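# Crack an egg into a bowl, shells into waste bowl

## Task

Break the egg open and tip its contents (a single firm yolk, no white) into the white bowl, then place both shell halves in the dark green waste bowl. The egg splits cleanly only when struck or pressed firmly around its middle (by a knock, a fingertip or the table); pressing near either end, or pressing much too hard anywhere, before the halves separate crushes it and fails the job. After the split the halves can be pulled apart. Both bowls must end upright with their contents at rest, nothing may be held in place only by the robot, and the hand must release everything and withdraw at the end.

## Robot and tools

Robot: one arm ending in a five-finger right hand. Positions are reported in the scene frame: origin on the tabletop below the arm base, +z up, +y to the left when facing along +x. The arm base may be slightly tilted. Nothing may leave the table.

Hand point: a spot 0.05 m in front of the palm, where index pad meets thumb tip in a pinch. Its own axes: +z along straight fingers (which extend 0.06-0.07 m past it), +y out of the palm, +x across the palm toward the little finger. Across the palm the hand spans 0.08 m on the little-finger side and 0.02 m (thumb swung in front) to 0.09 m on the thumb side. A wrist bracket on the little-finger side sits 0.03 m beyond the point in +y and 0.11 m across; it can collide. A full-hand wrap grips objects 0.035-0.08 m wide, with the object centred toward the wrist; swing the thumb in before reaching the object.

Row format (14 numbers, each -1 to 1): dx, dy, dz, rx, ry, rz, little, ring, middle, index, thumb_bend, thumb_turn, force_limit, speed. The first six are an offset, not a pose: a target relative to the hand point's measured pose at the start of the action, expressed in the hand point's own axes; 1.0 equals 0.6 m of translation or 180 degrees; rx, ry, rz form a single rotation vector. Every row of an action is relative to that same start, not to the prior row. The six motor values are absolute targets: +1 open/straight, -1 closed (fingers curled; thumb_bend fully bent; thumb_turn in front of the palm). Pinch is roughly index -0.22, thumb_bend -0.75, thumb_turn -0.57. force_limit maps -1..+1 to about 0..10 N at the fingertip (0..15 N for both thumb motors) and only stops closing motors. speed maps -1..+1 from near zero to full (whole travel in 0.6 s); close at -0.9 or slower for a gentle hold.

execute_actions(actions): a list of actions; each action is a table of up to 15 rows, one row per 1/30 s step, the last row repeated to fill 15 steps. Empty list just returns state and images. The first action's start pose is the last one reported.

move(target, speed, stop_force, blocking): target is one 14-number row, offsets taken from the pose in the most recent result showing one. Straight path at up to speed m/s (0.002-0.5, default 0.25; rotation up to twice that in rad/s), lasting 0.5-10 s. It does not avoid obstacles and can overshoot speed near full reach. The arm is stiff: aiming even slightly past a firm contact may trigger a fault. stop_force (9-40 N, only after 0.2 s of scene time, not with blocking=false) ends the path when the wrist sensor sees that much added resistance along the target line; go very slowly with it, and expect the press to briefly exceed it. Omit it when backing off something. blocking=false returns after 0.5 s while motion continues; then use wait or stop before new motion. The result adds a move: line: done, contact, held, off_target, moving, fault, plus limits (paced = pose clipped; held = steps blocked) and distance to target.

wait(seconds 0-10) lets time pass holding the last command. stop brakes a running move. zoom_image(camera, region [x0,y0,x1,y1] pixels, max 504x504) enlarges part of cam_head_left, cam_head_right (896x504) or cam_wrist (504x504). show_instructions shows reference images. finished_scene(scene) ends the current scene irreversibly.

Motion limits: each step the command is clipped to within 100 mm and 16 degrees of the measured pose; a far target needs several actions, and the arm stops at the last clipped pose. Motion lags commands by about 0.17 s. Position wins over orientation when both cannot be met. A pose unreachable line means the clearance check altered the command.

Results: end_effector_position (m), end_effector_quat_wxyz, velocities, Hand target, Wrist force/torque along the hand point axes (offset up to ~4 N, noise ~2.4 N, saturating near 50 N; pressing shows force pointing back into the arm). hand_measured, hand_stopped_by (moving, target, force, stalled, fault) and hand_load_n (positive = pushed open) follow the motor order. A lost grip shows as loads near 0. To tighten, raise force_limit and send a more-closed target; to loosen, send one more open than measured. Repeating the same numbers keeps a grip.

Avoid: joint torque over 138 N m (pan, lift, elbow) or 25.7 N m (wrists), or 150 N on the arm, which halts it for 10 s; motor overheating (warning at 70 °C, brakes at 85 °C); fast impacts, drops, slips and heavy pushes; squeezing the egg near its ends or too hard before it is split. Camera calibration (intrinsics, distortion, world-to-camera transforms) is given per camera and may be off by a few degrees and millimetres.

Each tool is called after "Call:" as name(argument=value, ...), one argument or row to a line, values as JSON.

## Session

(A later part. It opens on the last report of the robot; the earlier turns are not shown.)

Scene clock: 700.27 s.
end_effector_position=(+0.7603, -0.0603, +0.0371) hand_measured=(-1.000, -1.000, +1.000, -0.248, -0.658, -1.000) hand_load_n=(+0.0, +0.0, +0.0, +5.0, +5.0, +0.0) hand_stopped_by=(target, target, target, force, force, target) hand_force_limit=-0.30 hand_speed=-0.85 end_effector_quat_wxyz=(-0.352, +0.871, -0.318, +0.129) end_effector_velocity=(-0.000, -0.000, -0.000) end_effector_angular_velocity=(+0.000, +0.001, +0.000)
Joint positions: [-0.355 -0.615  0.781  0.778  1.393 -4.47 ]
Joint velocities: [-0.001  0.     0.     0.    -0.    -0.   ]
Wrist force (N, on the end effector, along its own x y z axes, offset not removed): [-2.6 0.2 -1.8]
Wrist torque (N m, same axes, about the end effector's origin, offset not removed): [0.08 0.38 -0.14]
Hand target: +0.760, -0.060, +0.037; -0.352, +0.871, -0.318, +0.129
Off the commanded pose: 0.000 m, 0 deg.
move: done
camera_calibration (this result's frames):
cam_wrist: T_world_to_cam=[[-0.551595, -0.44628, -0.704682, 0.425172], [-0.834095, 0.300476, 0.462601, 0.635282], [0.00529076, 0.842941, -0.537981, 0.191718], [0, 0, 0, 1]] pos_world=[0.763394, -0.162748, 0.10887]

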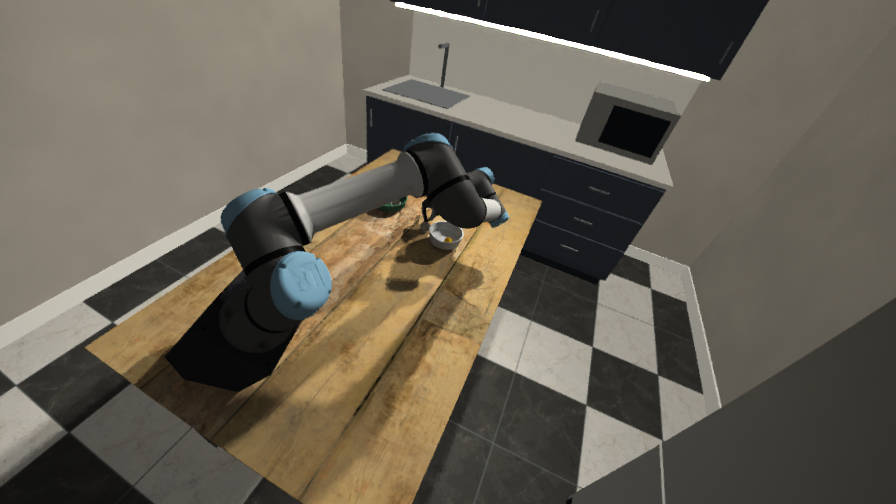

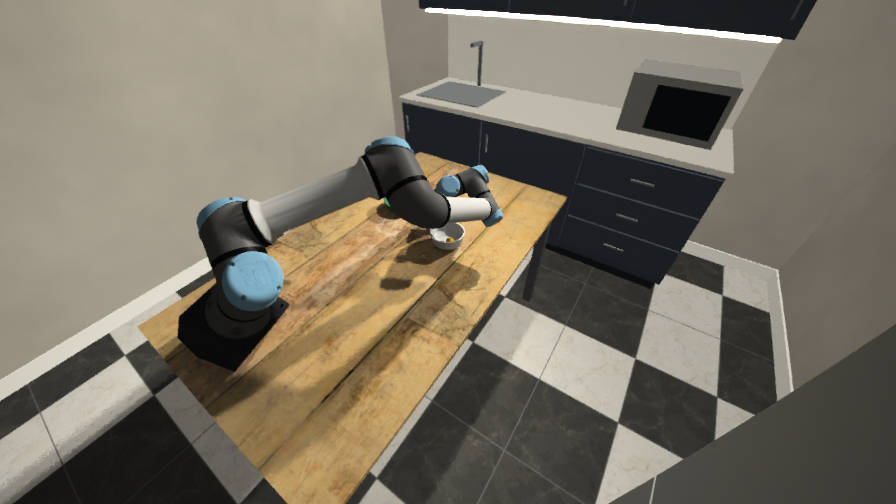

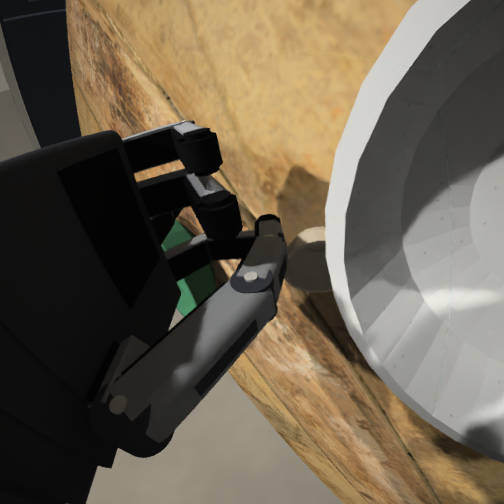

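Call:
move(
  target=[0,-0.06,-0.06,0,0,0,-1,-1,1,0.75,0,-1,-0.3,0],
  speed=0.05,
)

Call:
zoom_image(
  camera="cam_head_left",
  region=[380,180,485,247],
)

Call:
zoom_image(
  camera="cam_head_right",
  region=[380,180,485,247],
)

Scene clock: 710.20 s.
end_effector_position=(+0.7608, -0.0597, +0.0878) hand_measured=(-1.000, -1.000, +1.000, +0.750, +0.000, -1.000) hand_load_n=(+0.0, +0.0, +0.0, +0.0, +0.0, +0.0) hand_stopped_by=(target, target, target, target, target, target) hand_force_limit=-0.30 hand_speed=0.00 end_effector_quat_wxyz=(-0.352, +0.871, -0.318, +0.130) end_effector_velocity=(+0.000, +0.000, +0.003) end_effector_angular_velocity=(+0.000, -0.002, +0.001)
Joint positions: [-0.311 -0.67   0.784  0.825  1.419 -4.435]
Joint velocities: [ 0.003 -0.003 -0.001  0.003  0.     0.001]
Wrist force (N, on the end effector, along its own x y z axes, offset not removed): [-2.8 1.4 1.7]
Wrist torque (N m, same axes, about the end effector's origin, offset not removed): [0.27 0.19 -0.34]
Hand target: +0.761, -0.060, +0.088; -0.352, +0.871, -0.318, +0.130
Off the commanded pose: 0.000 m, 0 deg.
move: done
camera_calibration (this result's frames):
cam_wrist: T_world_to_cam=[[-0.551584, -0.446334, -0.704656, 0.46137], [-0.834102, 0.300505, 0.462569, 0.6121], [0.00529198, 0.842901, -0.538042, 0.218407], [0, 0, 0, 1]] pos_world=[0.763883, -0.162109, 0.159481]

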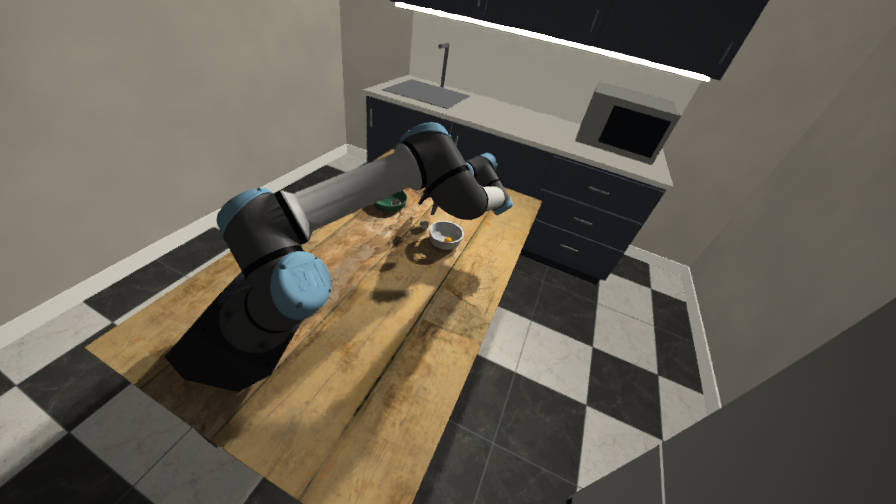

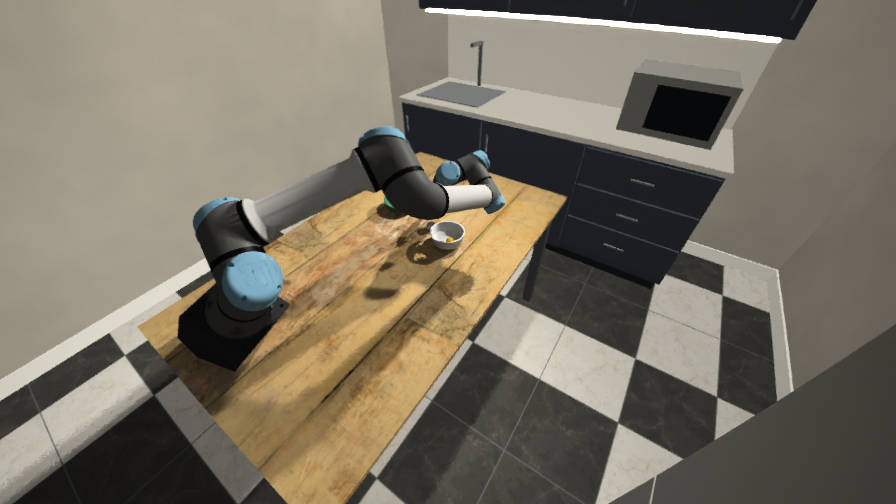

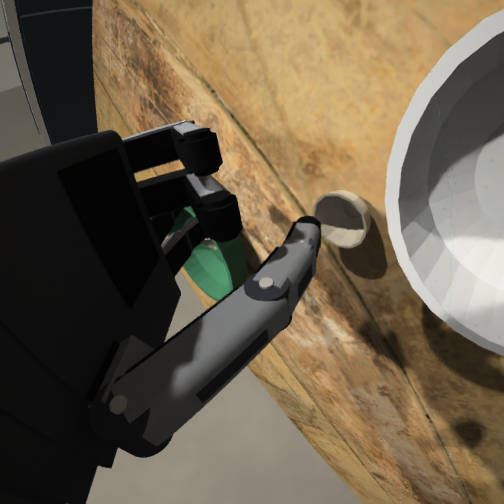

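Region (380, 180, 485, 247) of cam_head_left's 896x504 image, scaled by 4.800, with more detail than that image has; it fills the top 322 rows of this view, and the rest is white.

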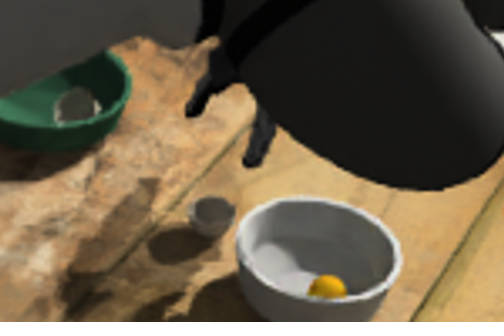

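Region (380, 180, 485, 247) of cam_head_right's 896x504 image, scaled by 4.800, with more detail than that image has; it fills the top 322 rows of this view, and the rest is white.

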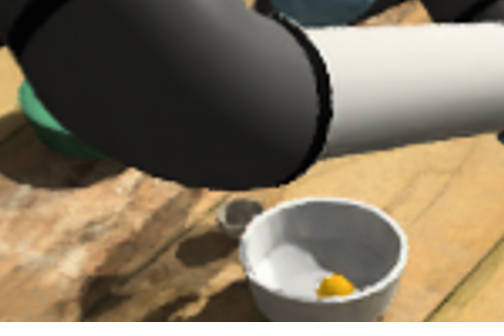

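Call:
move(
  target=[0,0.056,0.056,0,0,0,-1,-1,1,0.75,0,-1,-0.3,0],
  speed=0.03,
)

Call:
move(
  target=[0,-0.035,0.035,0,0,0,-1,-1,1,0.75,0,-1,-0.3,0],
  speed=0.015,
)

Scene clock: 725.87 s.
end_effector_position=(+0.7604, -0.0603, +0.0406) hand_measured=(-1.000, -1.000, +1.000, +0.750, +0.000, -1.000) hand_load_n=(+0.0, +0.0, +0.0, +0.0, +0.0, +0.0) hand_stopped_by=(target, target, target, target, target, target) hand_force_limit=-0.30 hand_speed=0.00 end_effector_quat_wxyz=(-0.352, +0.871, -0.318, +0.130) end_effector_velocity=(+0.001, -0.001, -0.002) end_effector_angular_velocity=(-0.000, -0.001, -0.001)
Joint positions: [-0.352 -0.619  0.782  0.781  1.395 -4.468]
Joint velocities: [-0.002  0.003 -0.002 -0.002 -0.002 -0.001]
Wrist force (N, on the end effector, along its own x y z axes, offset not removed): [-0.5 -2.6 -1.1]
Wrist torque (N m, same axes, about the end effector's origin, offset not removed): [-0.28 0.01 -0.21]
Hand target: +0.760, -0.060, +0.040; -0.352, +0.871, -0.318, +0.129
Off the commanded pose: 0.000 m, 0 deg.
move: done
camera_calibration (this result's frames):
cam_wrist: T_world_to_cam=[[-0.551595, -0.44628, -0.704683, 0.42761], [-0.834095, 0.300482, 0.462596, 0.63371], [0.00529695, 0.842938, -0.537984, 0.193513], [0, 0, 0, 1]] pos_world=[0.763417, -0.162704, 0.112284]

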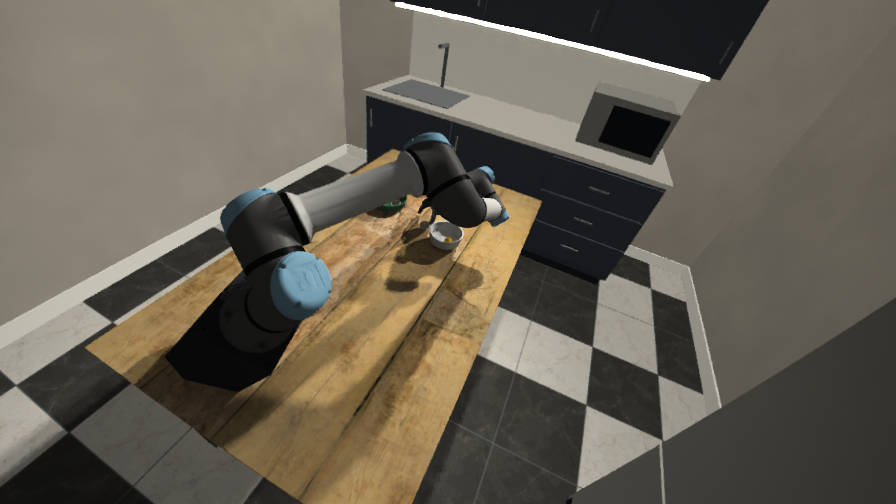

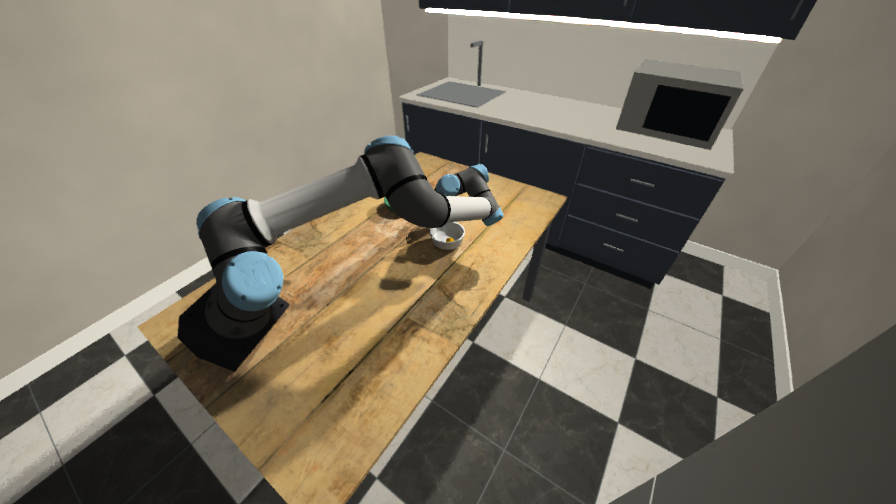

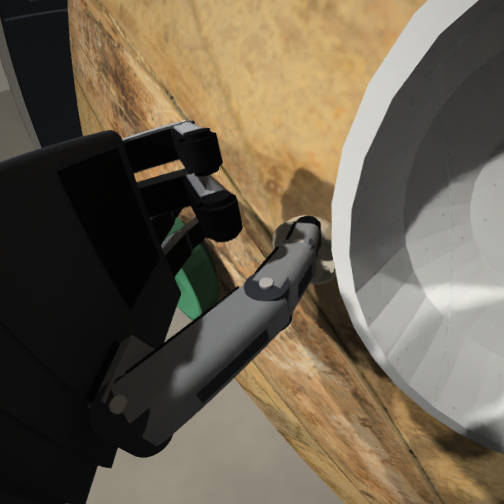

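Scene clock: 728.13 s.
end_effector_position=(+0.7793, -0.0378, +0.0401) hand_measured=(-1.000, -1.000, +1.000, +0.750, +0.000, -1.000) hand_load_n=(+0.0, +0.0, +0.0, +0.0, +0.0, +0.0) hand_stopped_by=(target, target, target, target, target, target) hand_force_limit=-0.30 hand_speed=0.00 end_effector_quat_wxyz=(-0.352, +0.871, -0.318, +0.130) end_effector_velocity=(+0.002, +0.003, +0.001) end_effector_angular_velocity=(+0.001, -0.001, +0.001)
Joint positions: [-0.317 -0.548  0.672  0.815  1.415 -4.439]
Joint velocities: [ 0.004  0.007 -0.011  0.004  0.     0.003]
Wrist force (N, on the end effector, along its own x y z axes, offset not removed): [-1.1 -4.8 2.6]
Wrist torque (N m, same axes, about the end effector's origin, offset not removed): [-1.02 -0.09 -0.42]
Hand target: +0.780, -0.038, +0.040; -0.352, +0.871, -0.318, +0.130
Off the commanded pose: 0.000 m, 0 deg.
move: done
camera_calibration (this result's frames):
cam_wrist: T_world_to_cam=[[-0.551552, -0.446311, -0.704696, 0.447748], [-0.834123, 0.300541, 0.462508, 0.643037], [0.00536803, 0.842901, -0.538043, 0.17415], [0, 0, 0, 1]] pos_world=[0.782393, -0.140215, 0.111817]

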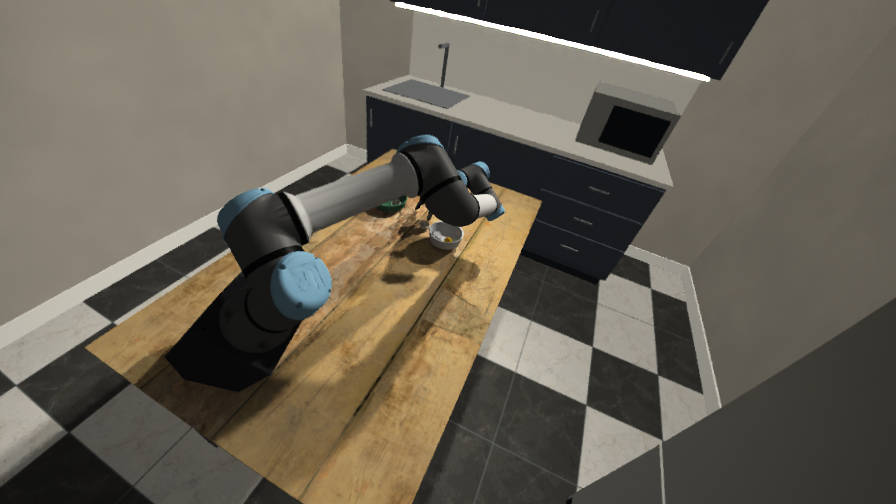

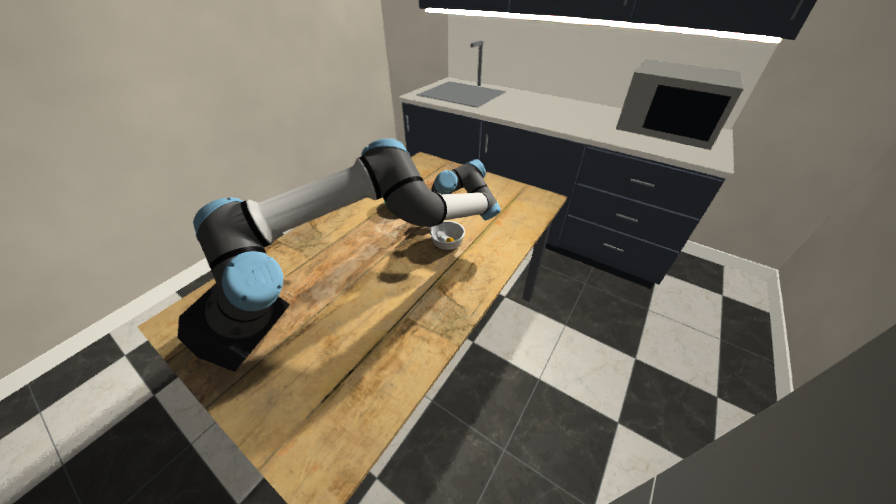

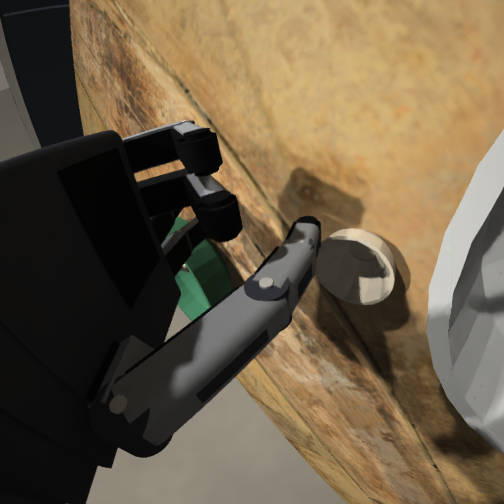

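Call:
move(
  target=[0,0.012,-0.058,0,0,0,-1,-1,1,0.75,0,-1,-0.3,0],
  speed=0.03,
)

Call:
move(
  target=[0,0.03,0.03,0,0,0,-1,-1,1,0.75,0,-1,-0.3,0],
  speed=0.015,
)

Scene clock: 752.53 s.
end_effector_position=(+0.7605, -0.0601, +0.0599) hand_measured=(-1.000, -1.000, +1.000, +0.750, +0.000, -1.000) hand_load_n=(+0.0, +0.0, +0.0, +0.0, +0.0, +0.0) hand_stopped_by=(target, target, target, target, target, target) hand_force_limit=-0.30 hand_speed=0.00 end_effector_quat_wxyz=(-0.352, +0.871, -0.318, +0.130) end_effector_velocity=(-0.002, -0.002, +0.000) end_effector_angular_velocity=(-0.001, +0.001, -0.000)
Joint positions: [-0.335 -0.641  0.785  0.798  1.404 -4.454]
Joint velocities: [-0.002 -0.006  0.009 -0.002 -0.001 -0.002]
Wrist force (N, on the end effector, along its own x y z axes, offset not removed): [-1.1 -2.1 -2.4]
Wrist torque (N m, same axes, about the end effector's origin, offset not removed): [-0.14 0.29 -0.24]
Hand target: +0.760, -0.060, +0.060; -0.352, +0.871, -0.318, +0.130
Off the commanded pose: 0.000 m, 0 deg.
move: done
camera_calibration (this result's frames):
cam_wrist: T_world_to_cam=[[-0.551586, -0.446301, -0.704676, 0.441426], [-0.834101, 0.300494, 0.462579, 0.624836], [0.00530165, 0.842923, -0.538008, 0.203716], [0, 0, 0, 1]] pos_world=[0.763581, -0.162467, 0.131628]

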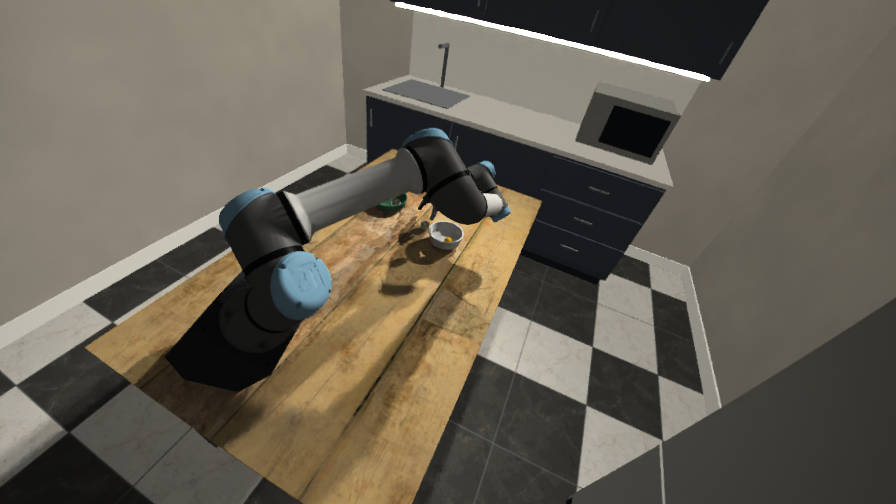

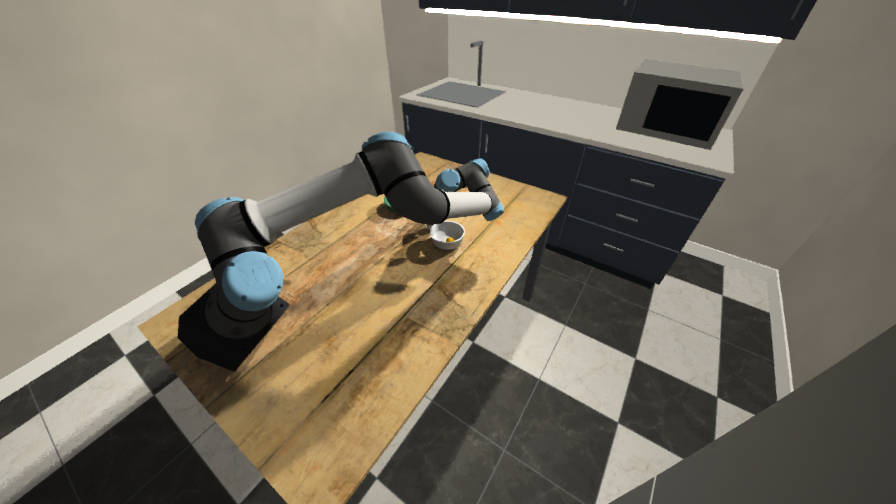

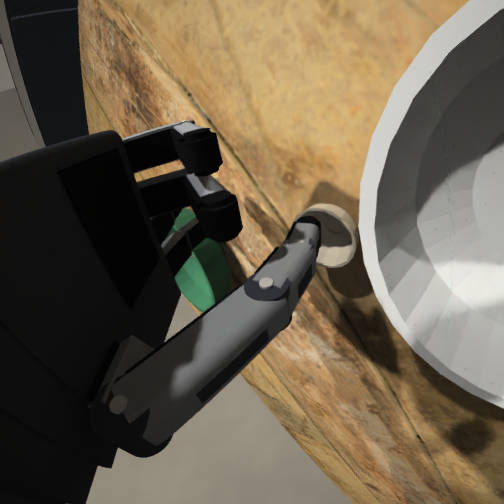

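Scene clock: 754.53 s.
end_effector_position=(+0.7603, -0.0604, +0.0347) hand_measured=(-1.000, -1.000, +1.000, +0.750, +0.000, -1.000) hand_load_n=(+0.0, +0.0, +0.0, +0.0, +0.0, +0.0) hand_stopped_by=(target, target, target, target, target, target) hand_force_limit=-0.30 hand_speed=0.00 end_effector_quat_wxyz=(-0.352, +0.871, -0.318, +0.130) end_effector_velocity=(-0.000, +0.001, -0.002) end_effector_angular_velocity=(+0.000, -0.000, +0.000)
Joint positions: [-0.357 -0.612  0.78   0.776  1.392 -4.472]
Joint velocities: [-0.001  0.003 -0.    -0.002 -0.001 -0.001]
Wrist force (N, on the end effector, along its own x y z axes, offset not removed): [-4.3 -1.2 -0.1]
Wrist torque (N m, same axes, about the end effector's origin, offset not removed): [-0.06 0.20 -0.24]
Hand target: +0.760, -0.060, +0.034; -0.352, +0.871, -0.318, +0.130
Off the commanded pose: 0.000 m, 0 deg.
move: done
camera_calibration (this result's frames):
cam_wrist: T_world_to_cam=[[-0.551594, -0.446271, -0.704689, 0.423418], [-0.834096, 0.300483, 0.462595, 0.636365], [0.0053045, 0.842942, -0.537978, 0.190436], [0, 0, 0, 1]] pos_world=[0.763334, -0.162784, 0.106449]

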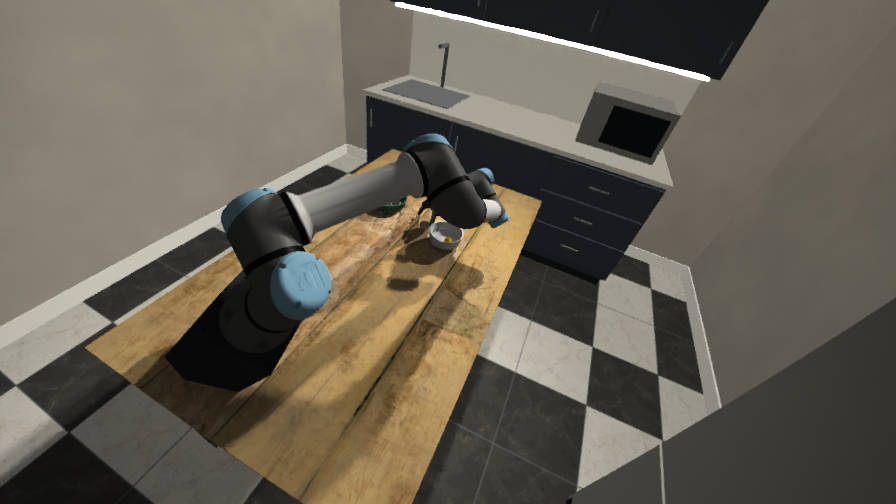

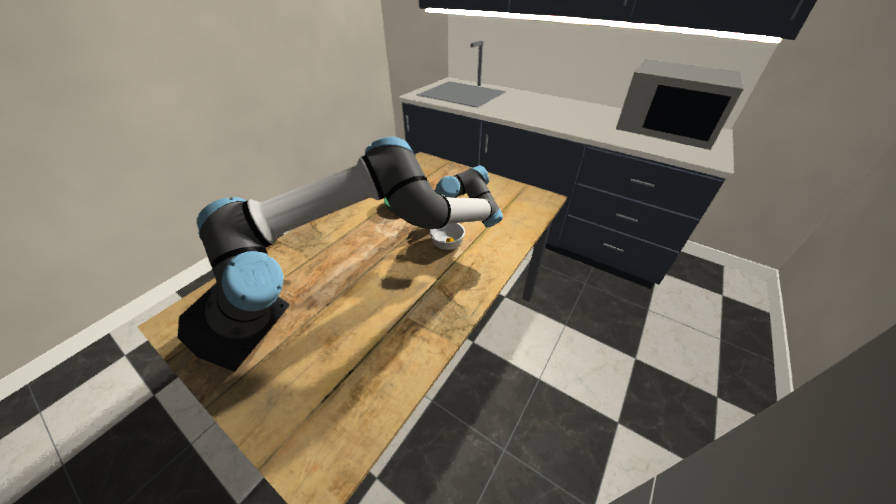

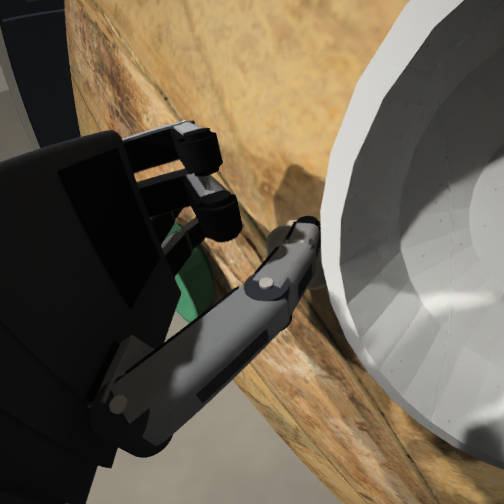

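Call:
move(
  target=[0,-0.035,0.035,0,0,0,-1,-1,1,0.75,0,-1,-0.3,0],
  speed=0.012,
)

Scene clock: 764.27 s.
end_effector_position=(+0.7793, -0.0379, +0.0342) hand_measured=(-1.000, -1.000, +1.000, +0.750, +0.000, -1.000) hand_load_n=(+0.0, +0.0, +0.0, +0.0, +0.0, +0.0) hand_stopped_by=(target, target, target, target, target, target) hand_force_limit=-0.30 hand_speed=0.00 end_effector_quat_wxyz=(-0.352, +0.871, -0.318, +0.130) end_effector_velocity=(+0.002, +0.001, -0.001) end_effector_angular_velocity=(-0.000, -0.000, -0.001)
Joint positions: [-0.322 -0.541  0.671  0.81   1.412 -4.443]
Joint velocities: [ 0.002  0.007 -0.011  0.003  0.002  0.003]
Wrist force (N, on the end effector, along its own x y z axes, offset not removed): [-1.9 -3.1 -1.0]
Wrist torque (N m, same axes, about the end effector's origin, offset not removed): [-0.21 0.20 -0.30]
Hand target: +0.779, -0.038, +0.034; -0.352, +0.871, -0.318, +0.130
Off the commanded pose: 0.000 m, 0 deg.
move: done
camera_calibration (this result's frames):
cam_wrist: T_world_to_cam=[[-0.551554, -0.446305, -0.704698, 0.443545], [-0.834122, 0.300538, 0.462513, 0.645686], [0.00536705, 0.842905, -0.538036, 0.171089], [0, 0, 0, 1]] pos_world=[0.782302, -0.140308, 0.105979]

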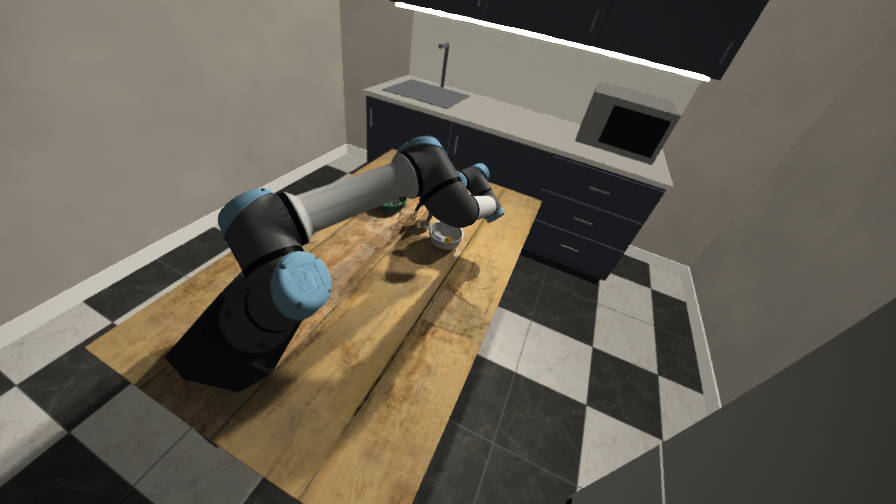

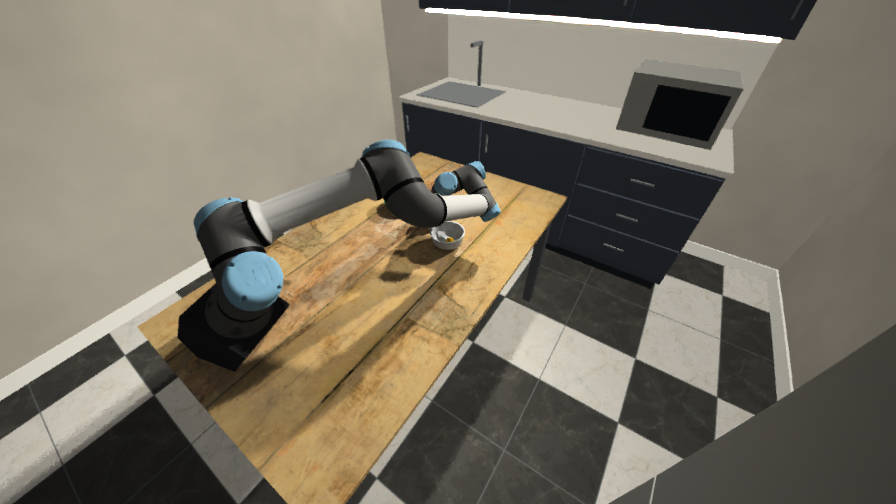

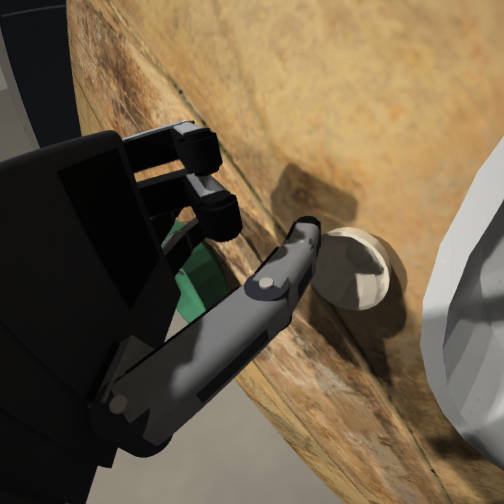

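Call:
move(
  target=[0.02,0,0,0,0,0,-1,-1,1,0.75,0,-1,-0.3,0],
  speed=0.02,
)

Call:
move(
  target=[0,0.03,-0.022,0,0,0,-1,-1,1,0.75,0,-1,-0.3,0],
  speed=0.02,
)

Scene clock: 785.07 s.
end_effector_position=(+0.7882, -0.0455, +0.0343) hand_measured=(-1.000, -1.000, +1.000, +0.750, +0.000, -1.000) hand_load_n=(+0.0, +0.0, +0.0, +0.0, +0.0, +0.0) hand_stopped_by=(target, target, target, target, target, target) hand_force_limit=-0.30 hand_speed=0.00 end_effector_quat_wxyz=(-0.352, +0.871, -0.318, +0.130) end_effector_velocity=(+0.002, -0.002, -0.001) end_effector_angular_velocity=(-0.000, +0.001, -0.001)
Joint positions: [-0.326 -0.509  0.592  0.857  1.41  -4.447]
Joint velocities: [-0.002  0.01  -0.02   0.011 -0.    -0.001]
Wrist force (N, on the end effector, along its own x y z axes, offset not removed): [-1.7 -3.3 2.6]
Wrist torque (N m, same axes, about the end effector's origin, offset not removed): [-0.27 0.04 -0.24]
Hand target: +0.788, -0.046, +0.034; -0.352, +0.871, -0.318, +0.130
Off the commanded pose: 0.000 m, 0 deg.
move: done
camera_calibration (this result's frames):
cam_wrist: T_world_to_cam=[[-0.551483, -0.446262, -0.704781, 0.445071], [-0.834168, 0.300646, 0.462359, 0.655477], [0.00555606, 0.842889, -0.538059, 0.177272], [0, 0, 0, 1]] pos_world=[0.791242, -0.147869, 0.105994]

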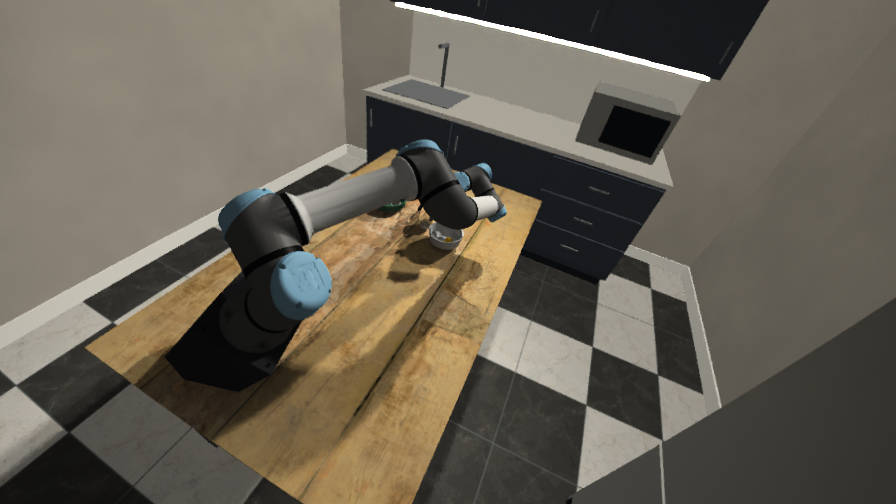

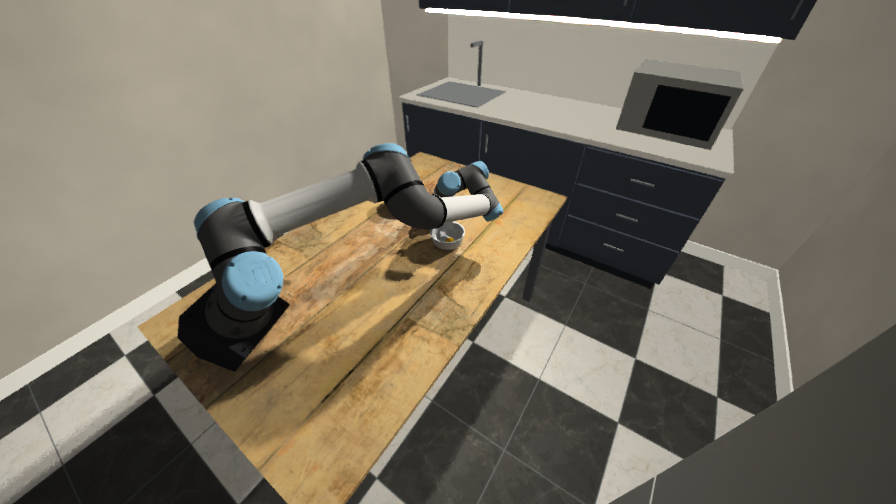

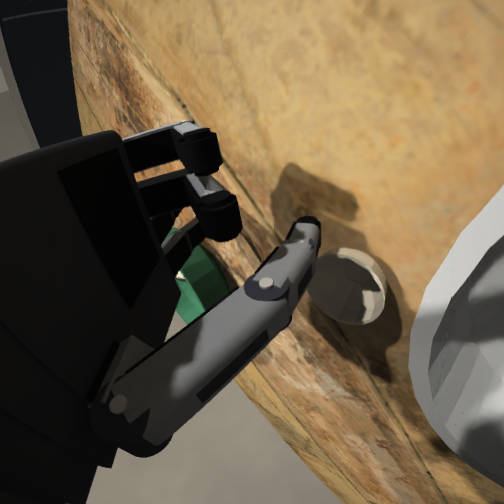

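Scene clock: 786.50 s.
end_effector_position=(+0.7741, -0.0621, +0.0313) hand_measured=(-1.000, -1.000, +1.000, +0.750, +0.000, -1.000) hand_load_n=(+0.0, +0.0, +0.0, +0.0, +0.0, +0.0) hand_stopped_by=(target, target, target, target, target, target) hand_force_limit=-0.30 hand_speed=0.00 end_effector_quat_wxyz=(-0.352, +0.871, -0.318, +0.130) end_effector_velocity=(-0.002, -0.001, -0.000) end_effector_angular_velocity=(+0.000, -0.001, +0.001)
Joint positions: [-0.355 -0.562  0.682  0.824  1.393 -4.47 ]
Joint velocities: [-0.002 -0.005  0.01  -0.005 -0.002 -0.003]
Wrist force (N, on the end effector, along its own x y z axes, offset not removed): [-2.7 0.7 0.1]
Wrist torque (N m, same axes, about the end effector's origin, offset not removed): [0.22 0.43 -0.21]
Hand target: +0.774, -0.062, +0.031; -0.352, +0.871, -0.318, +0.130
Off the commanded pose: 0.000 m, 0 deg.
move: done
camera_calibration (this result's frames):
cam_wrist: T_world_to_cam=[[-0.551529, -0.446241, -0.704759, 0.427768], [-0.834138, 0.300586, 0.462452, 0.65009], [0.00547538, 0.842922, -0.538008, 0.189864], [0, 0, 0, 1]] pos_world=[0.777151, -0.164561, 0.102986]

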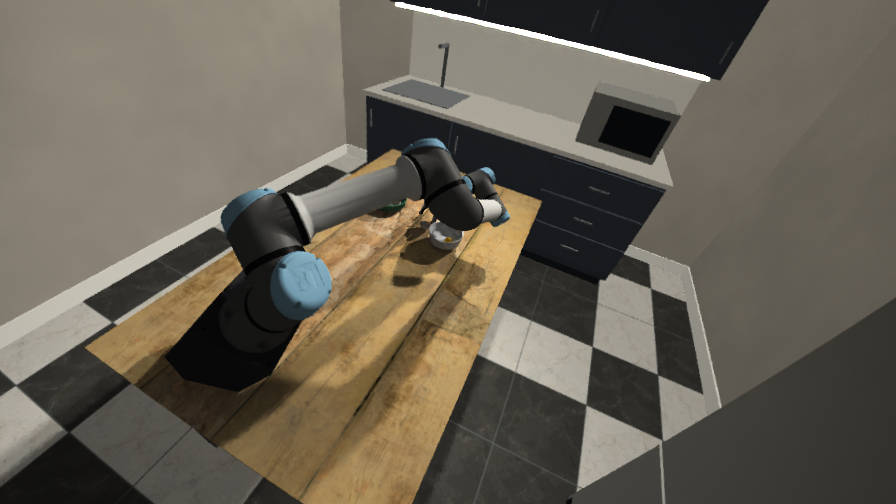

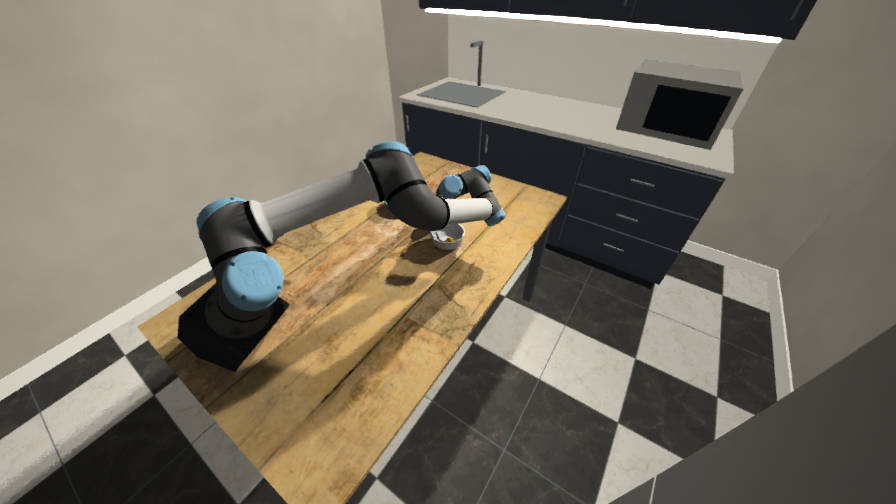

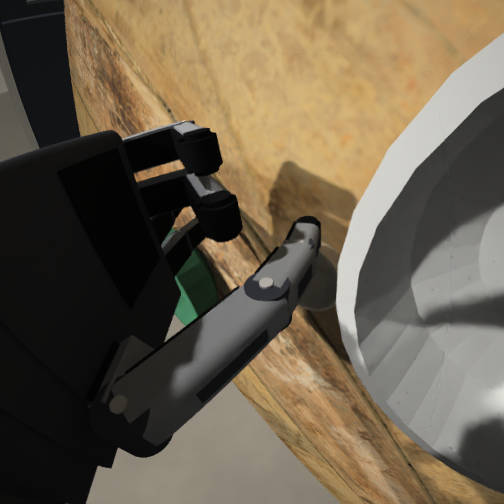

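Push in −x.

Call:
move(
  target=[-0.075,0,0,0,0,0,-1,-1,1,0.75,0,-1,-0.3,0],
  speed=0.015,
)

Scene clock: 797.33 s.
end_effector_position=(+0.7399, -0.0333, +0.0312) hand_measured=(-1.000, -1.000, +1.000, +0.750, +0.000, -1.000) hand_load_n=(+0.0, +0.0, +0.0, +0.0, +0.0, +0.0) hand_stopped_by=(target, target, target, target, target, target) hand_force_limit=-0.30 hand_speed=0.00 end_effector_quat_wxyz=(-0.352, +0.871, -0.318, +0.130) end_effector_velocity=(-0.003, +0.001, -0.001) end_effector_angular_velocity=(+0.001, +0.002, -0.001)
Joint positions: [-0.338 -0.657  0.924  0.674  1.403 -4.456]
Joint velocities: [-0.    -0.004  0.013 -0.008  0.     0.001]
Wrist force (N, on the end effector, along its own x y z axes, offset not removed): [0.1 0.9 3.9]
Wrist torque (N m, same axes, about the end effector's origin, offset not removed): [0.07 -0.08 0.05]
Hand target: +0.740, -0.033, +0.031; -0.352, +0.871, -0.318, +0.130
Off the commanded pose: 0.000 m, 0 deg.
move: done
camera_calibration (this result's frames):
cam_wrist: T_world_to_cam=[[-0.551549, -0.446278, -0.704719, 0.421756], [-0.834125, 0.300549, 0.462499, 0.612852], [0.00539955, 0.842915, -0.538019, 0.165771], [0, 0, 0, 1]] pos_world=[0.74292, -0.135703, 0.102964]

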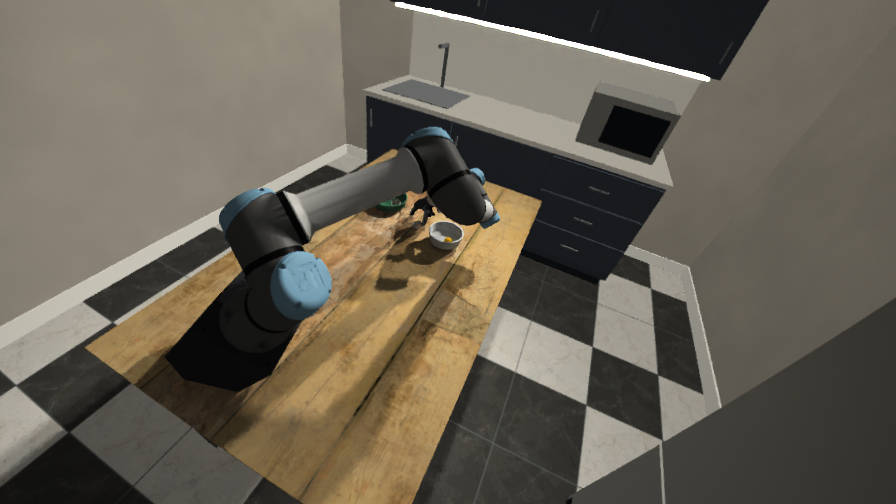

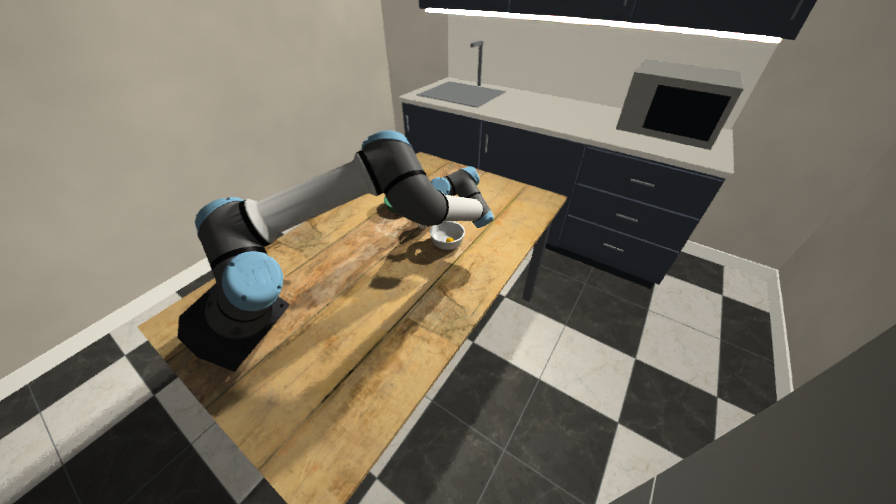

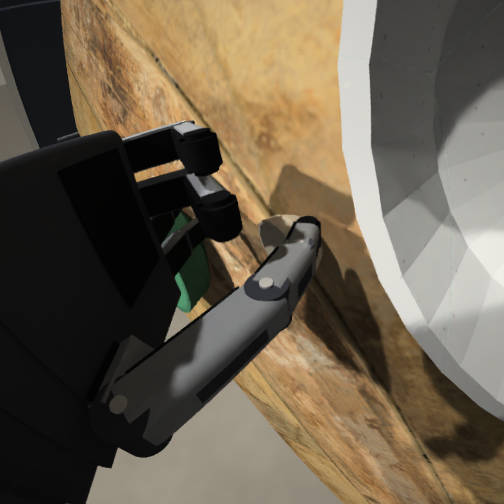

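Call:
move(
  target=[0,0,0,0,0,0,-1,-1,1,-0.6,-0.9,-1,-0.3,-0.85],
)

Scene clock: 809.93 s.
end_effector_position=(+0.7399, -0.0333, +0.0312) hand_measured=(-1.000, -1.000, +1.000, +0.094, -0.474, -1.000) hand_load_n=(+0.0, +0.0, +0.0, +7.5, +5.5, -3.0) hand_stopped_by=(target, target, target, force, force, target) hand_force_limit=-0.30 hand_speed=-0.85 end_effector_quat_wxyz=(-0.352, +0.871, -0.318, +0.130) end_effector_velocity=(+0.000, +0.000, -0.001) end_effector_angular_velocity=(-0.000, -0.001, -0.000)
Joint positions: [-0.338 -0.657  0.924  0.674  1.403 -4.456]
Joint velocities: [ 0.     0.001  0.    -0.002  0.    -0.   ]
Wrist force (N, on the end effector, along its own x y z axes, offset not removed): [1.6 -0.4 -2.4]
Wrist torque (N m, same axes, about the end effector's origin, offset not removed): [0.28 -0.17 0.05]
Hand target: +0.740, -0.033, +0.031; -0.352, +0.871, -0.318, +0.130
Off the commanded pose: 0.000 m, 0 deg.
move: done
camera_calibration (this result's frames):
cam_wrist: T_world_to_cam=[[-0.551549, -0.446278, -0.704719, 0.421757], [-0.834125, 0.300549, 0.4625, 0.612852], [0.00539963, 0.842915, -0.538019, 0.165771], [0, 0, 0, 1]] pos_world=[0.74292, -0.135703, 0.102964]

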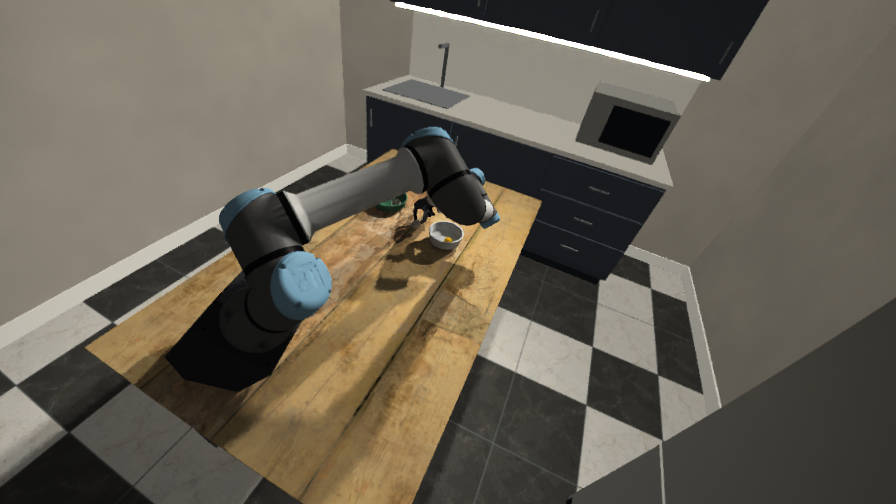

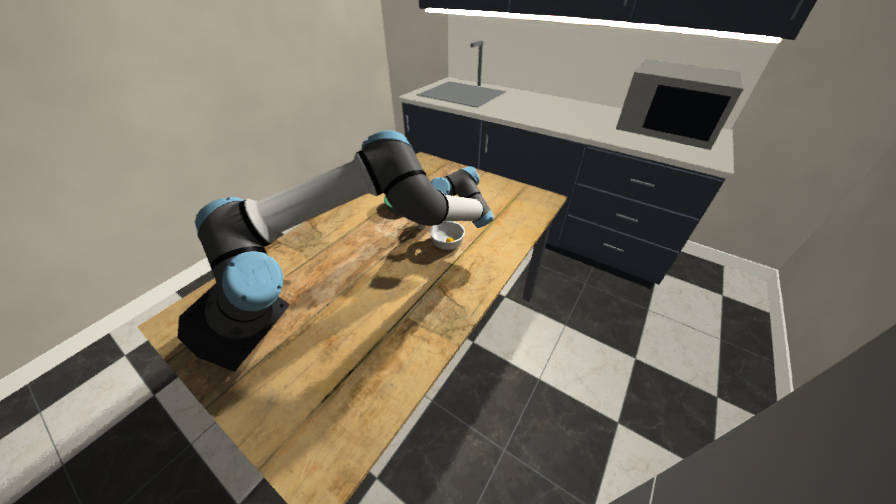

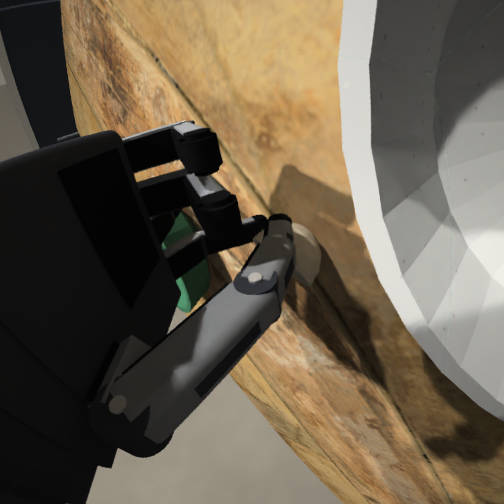

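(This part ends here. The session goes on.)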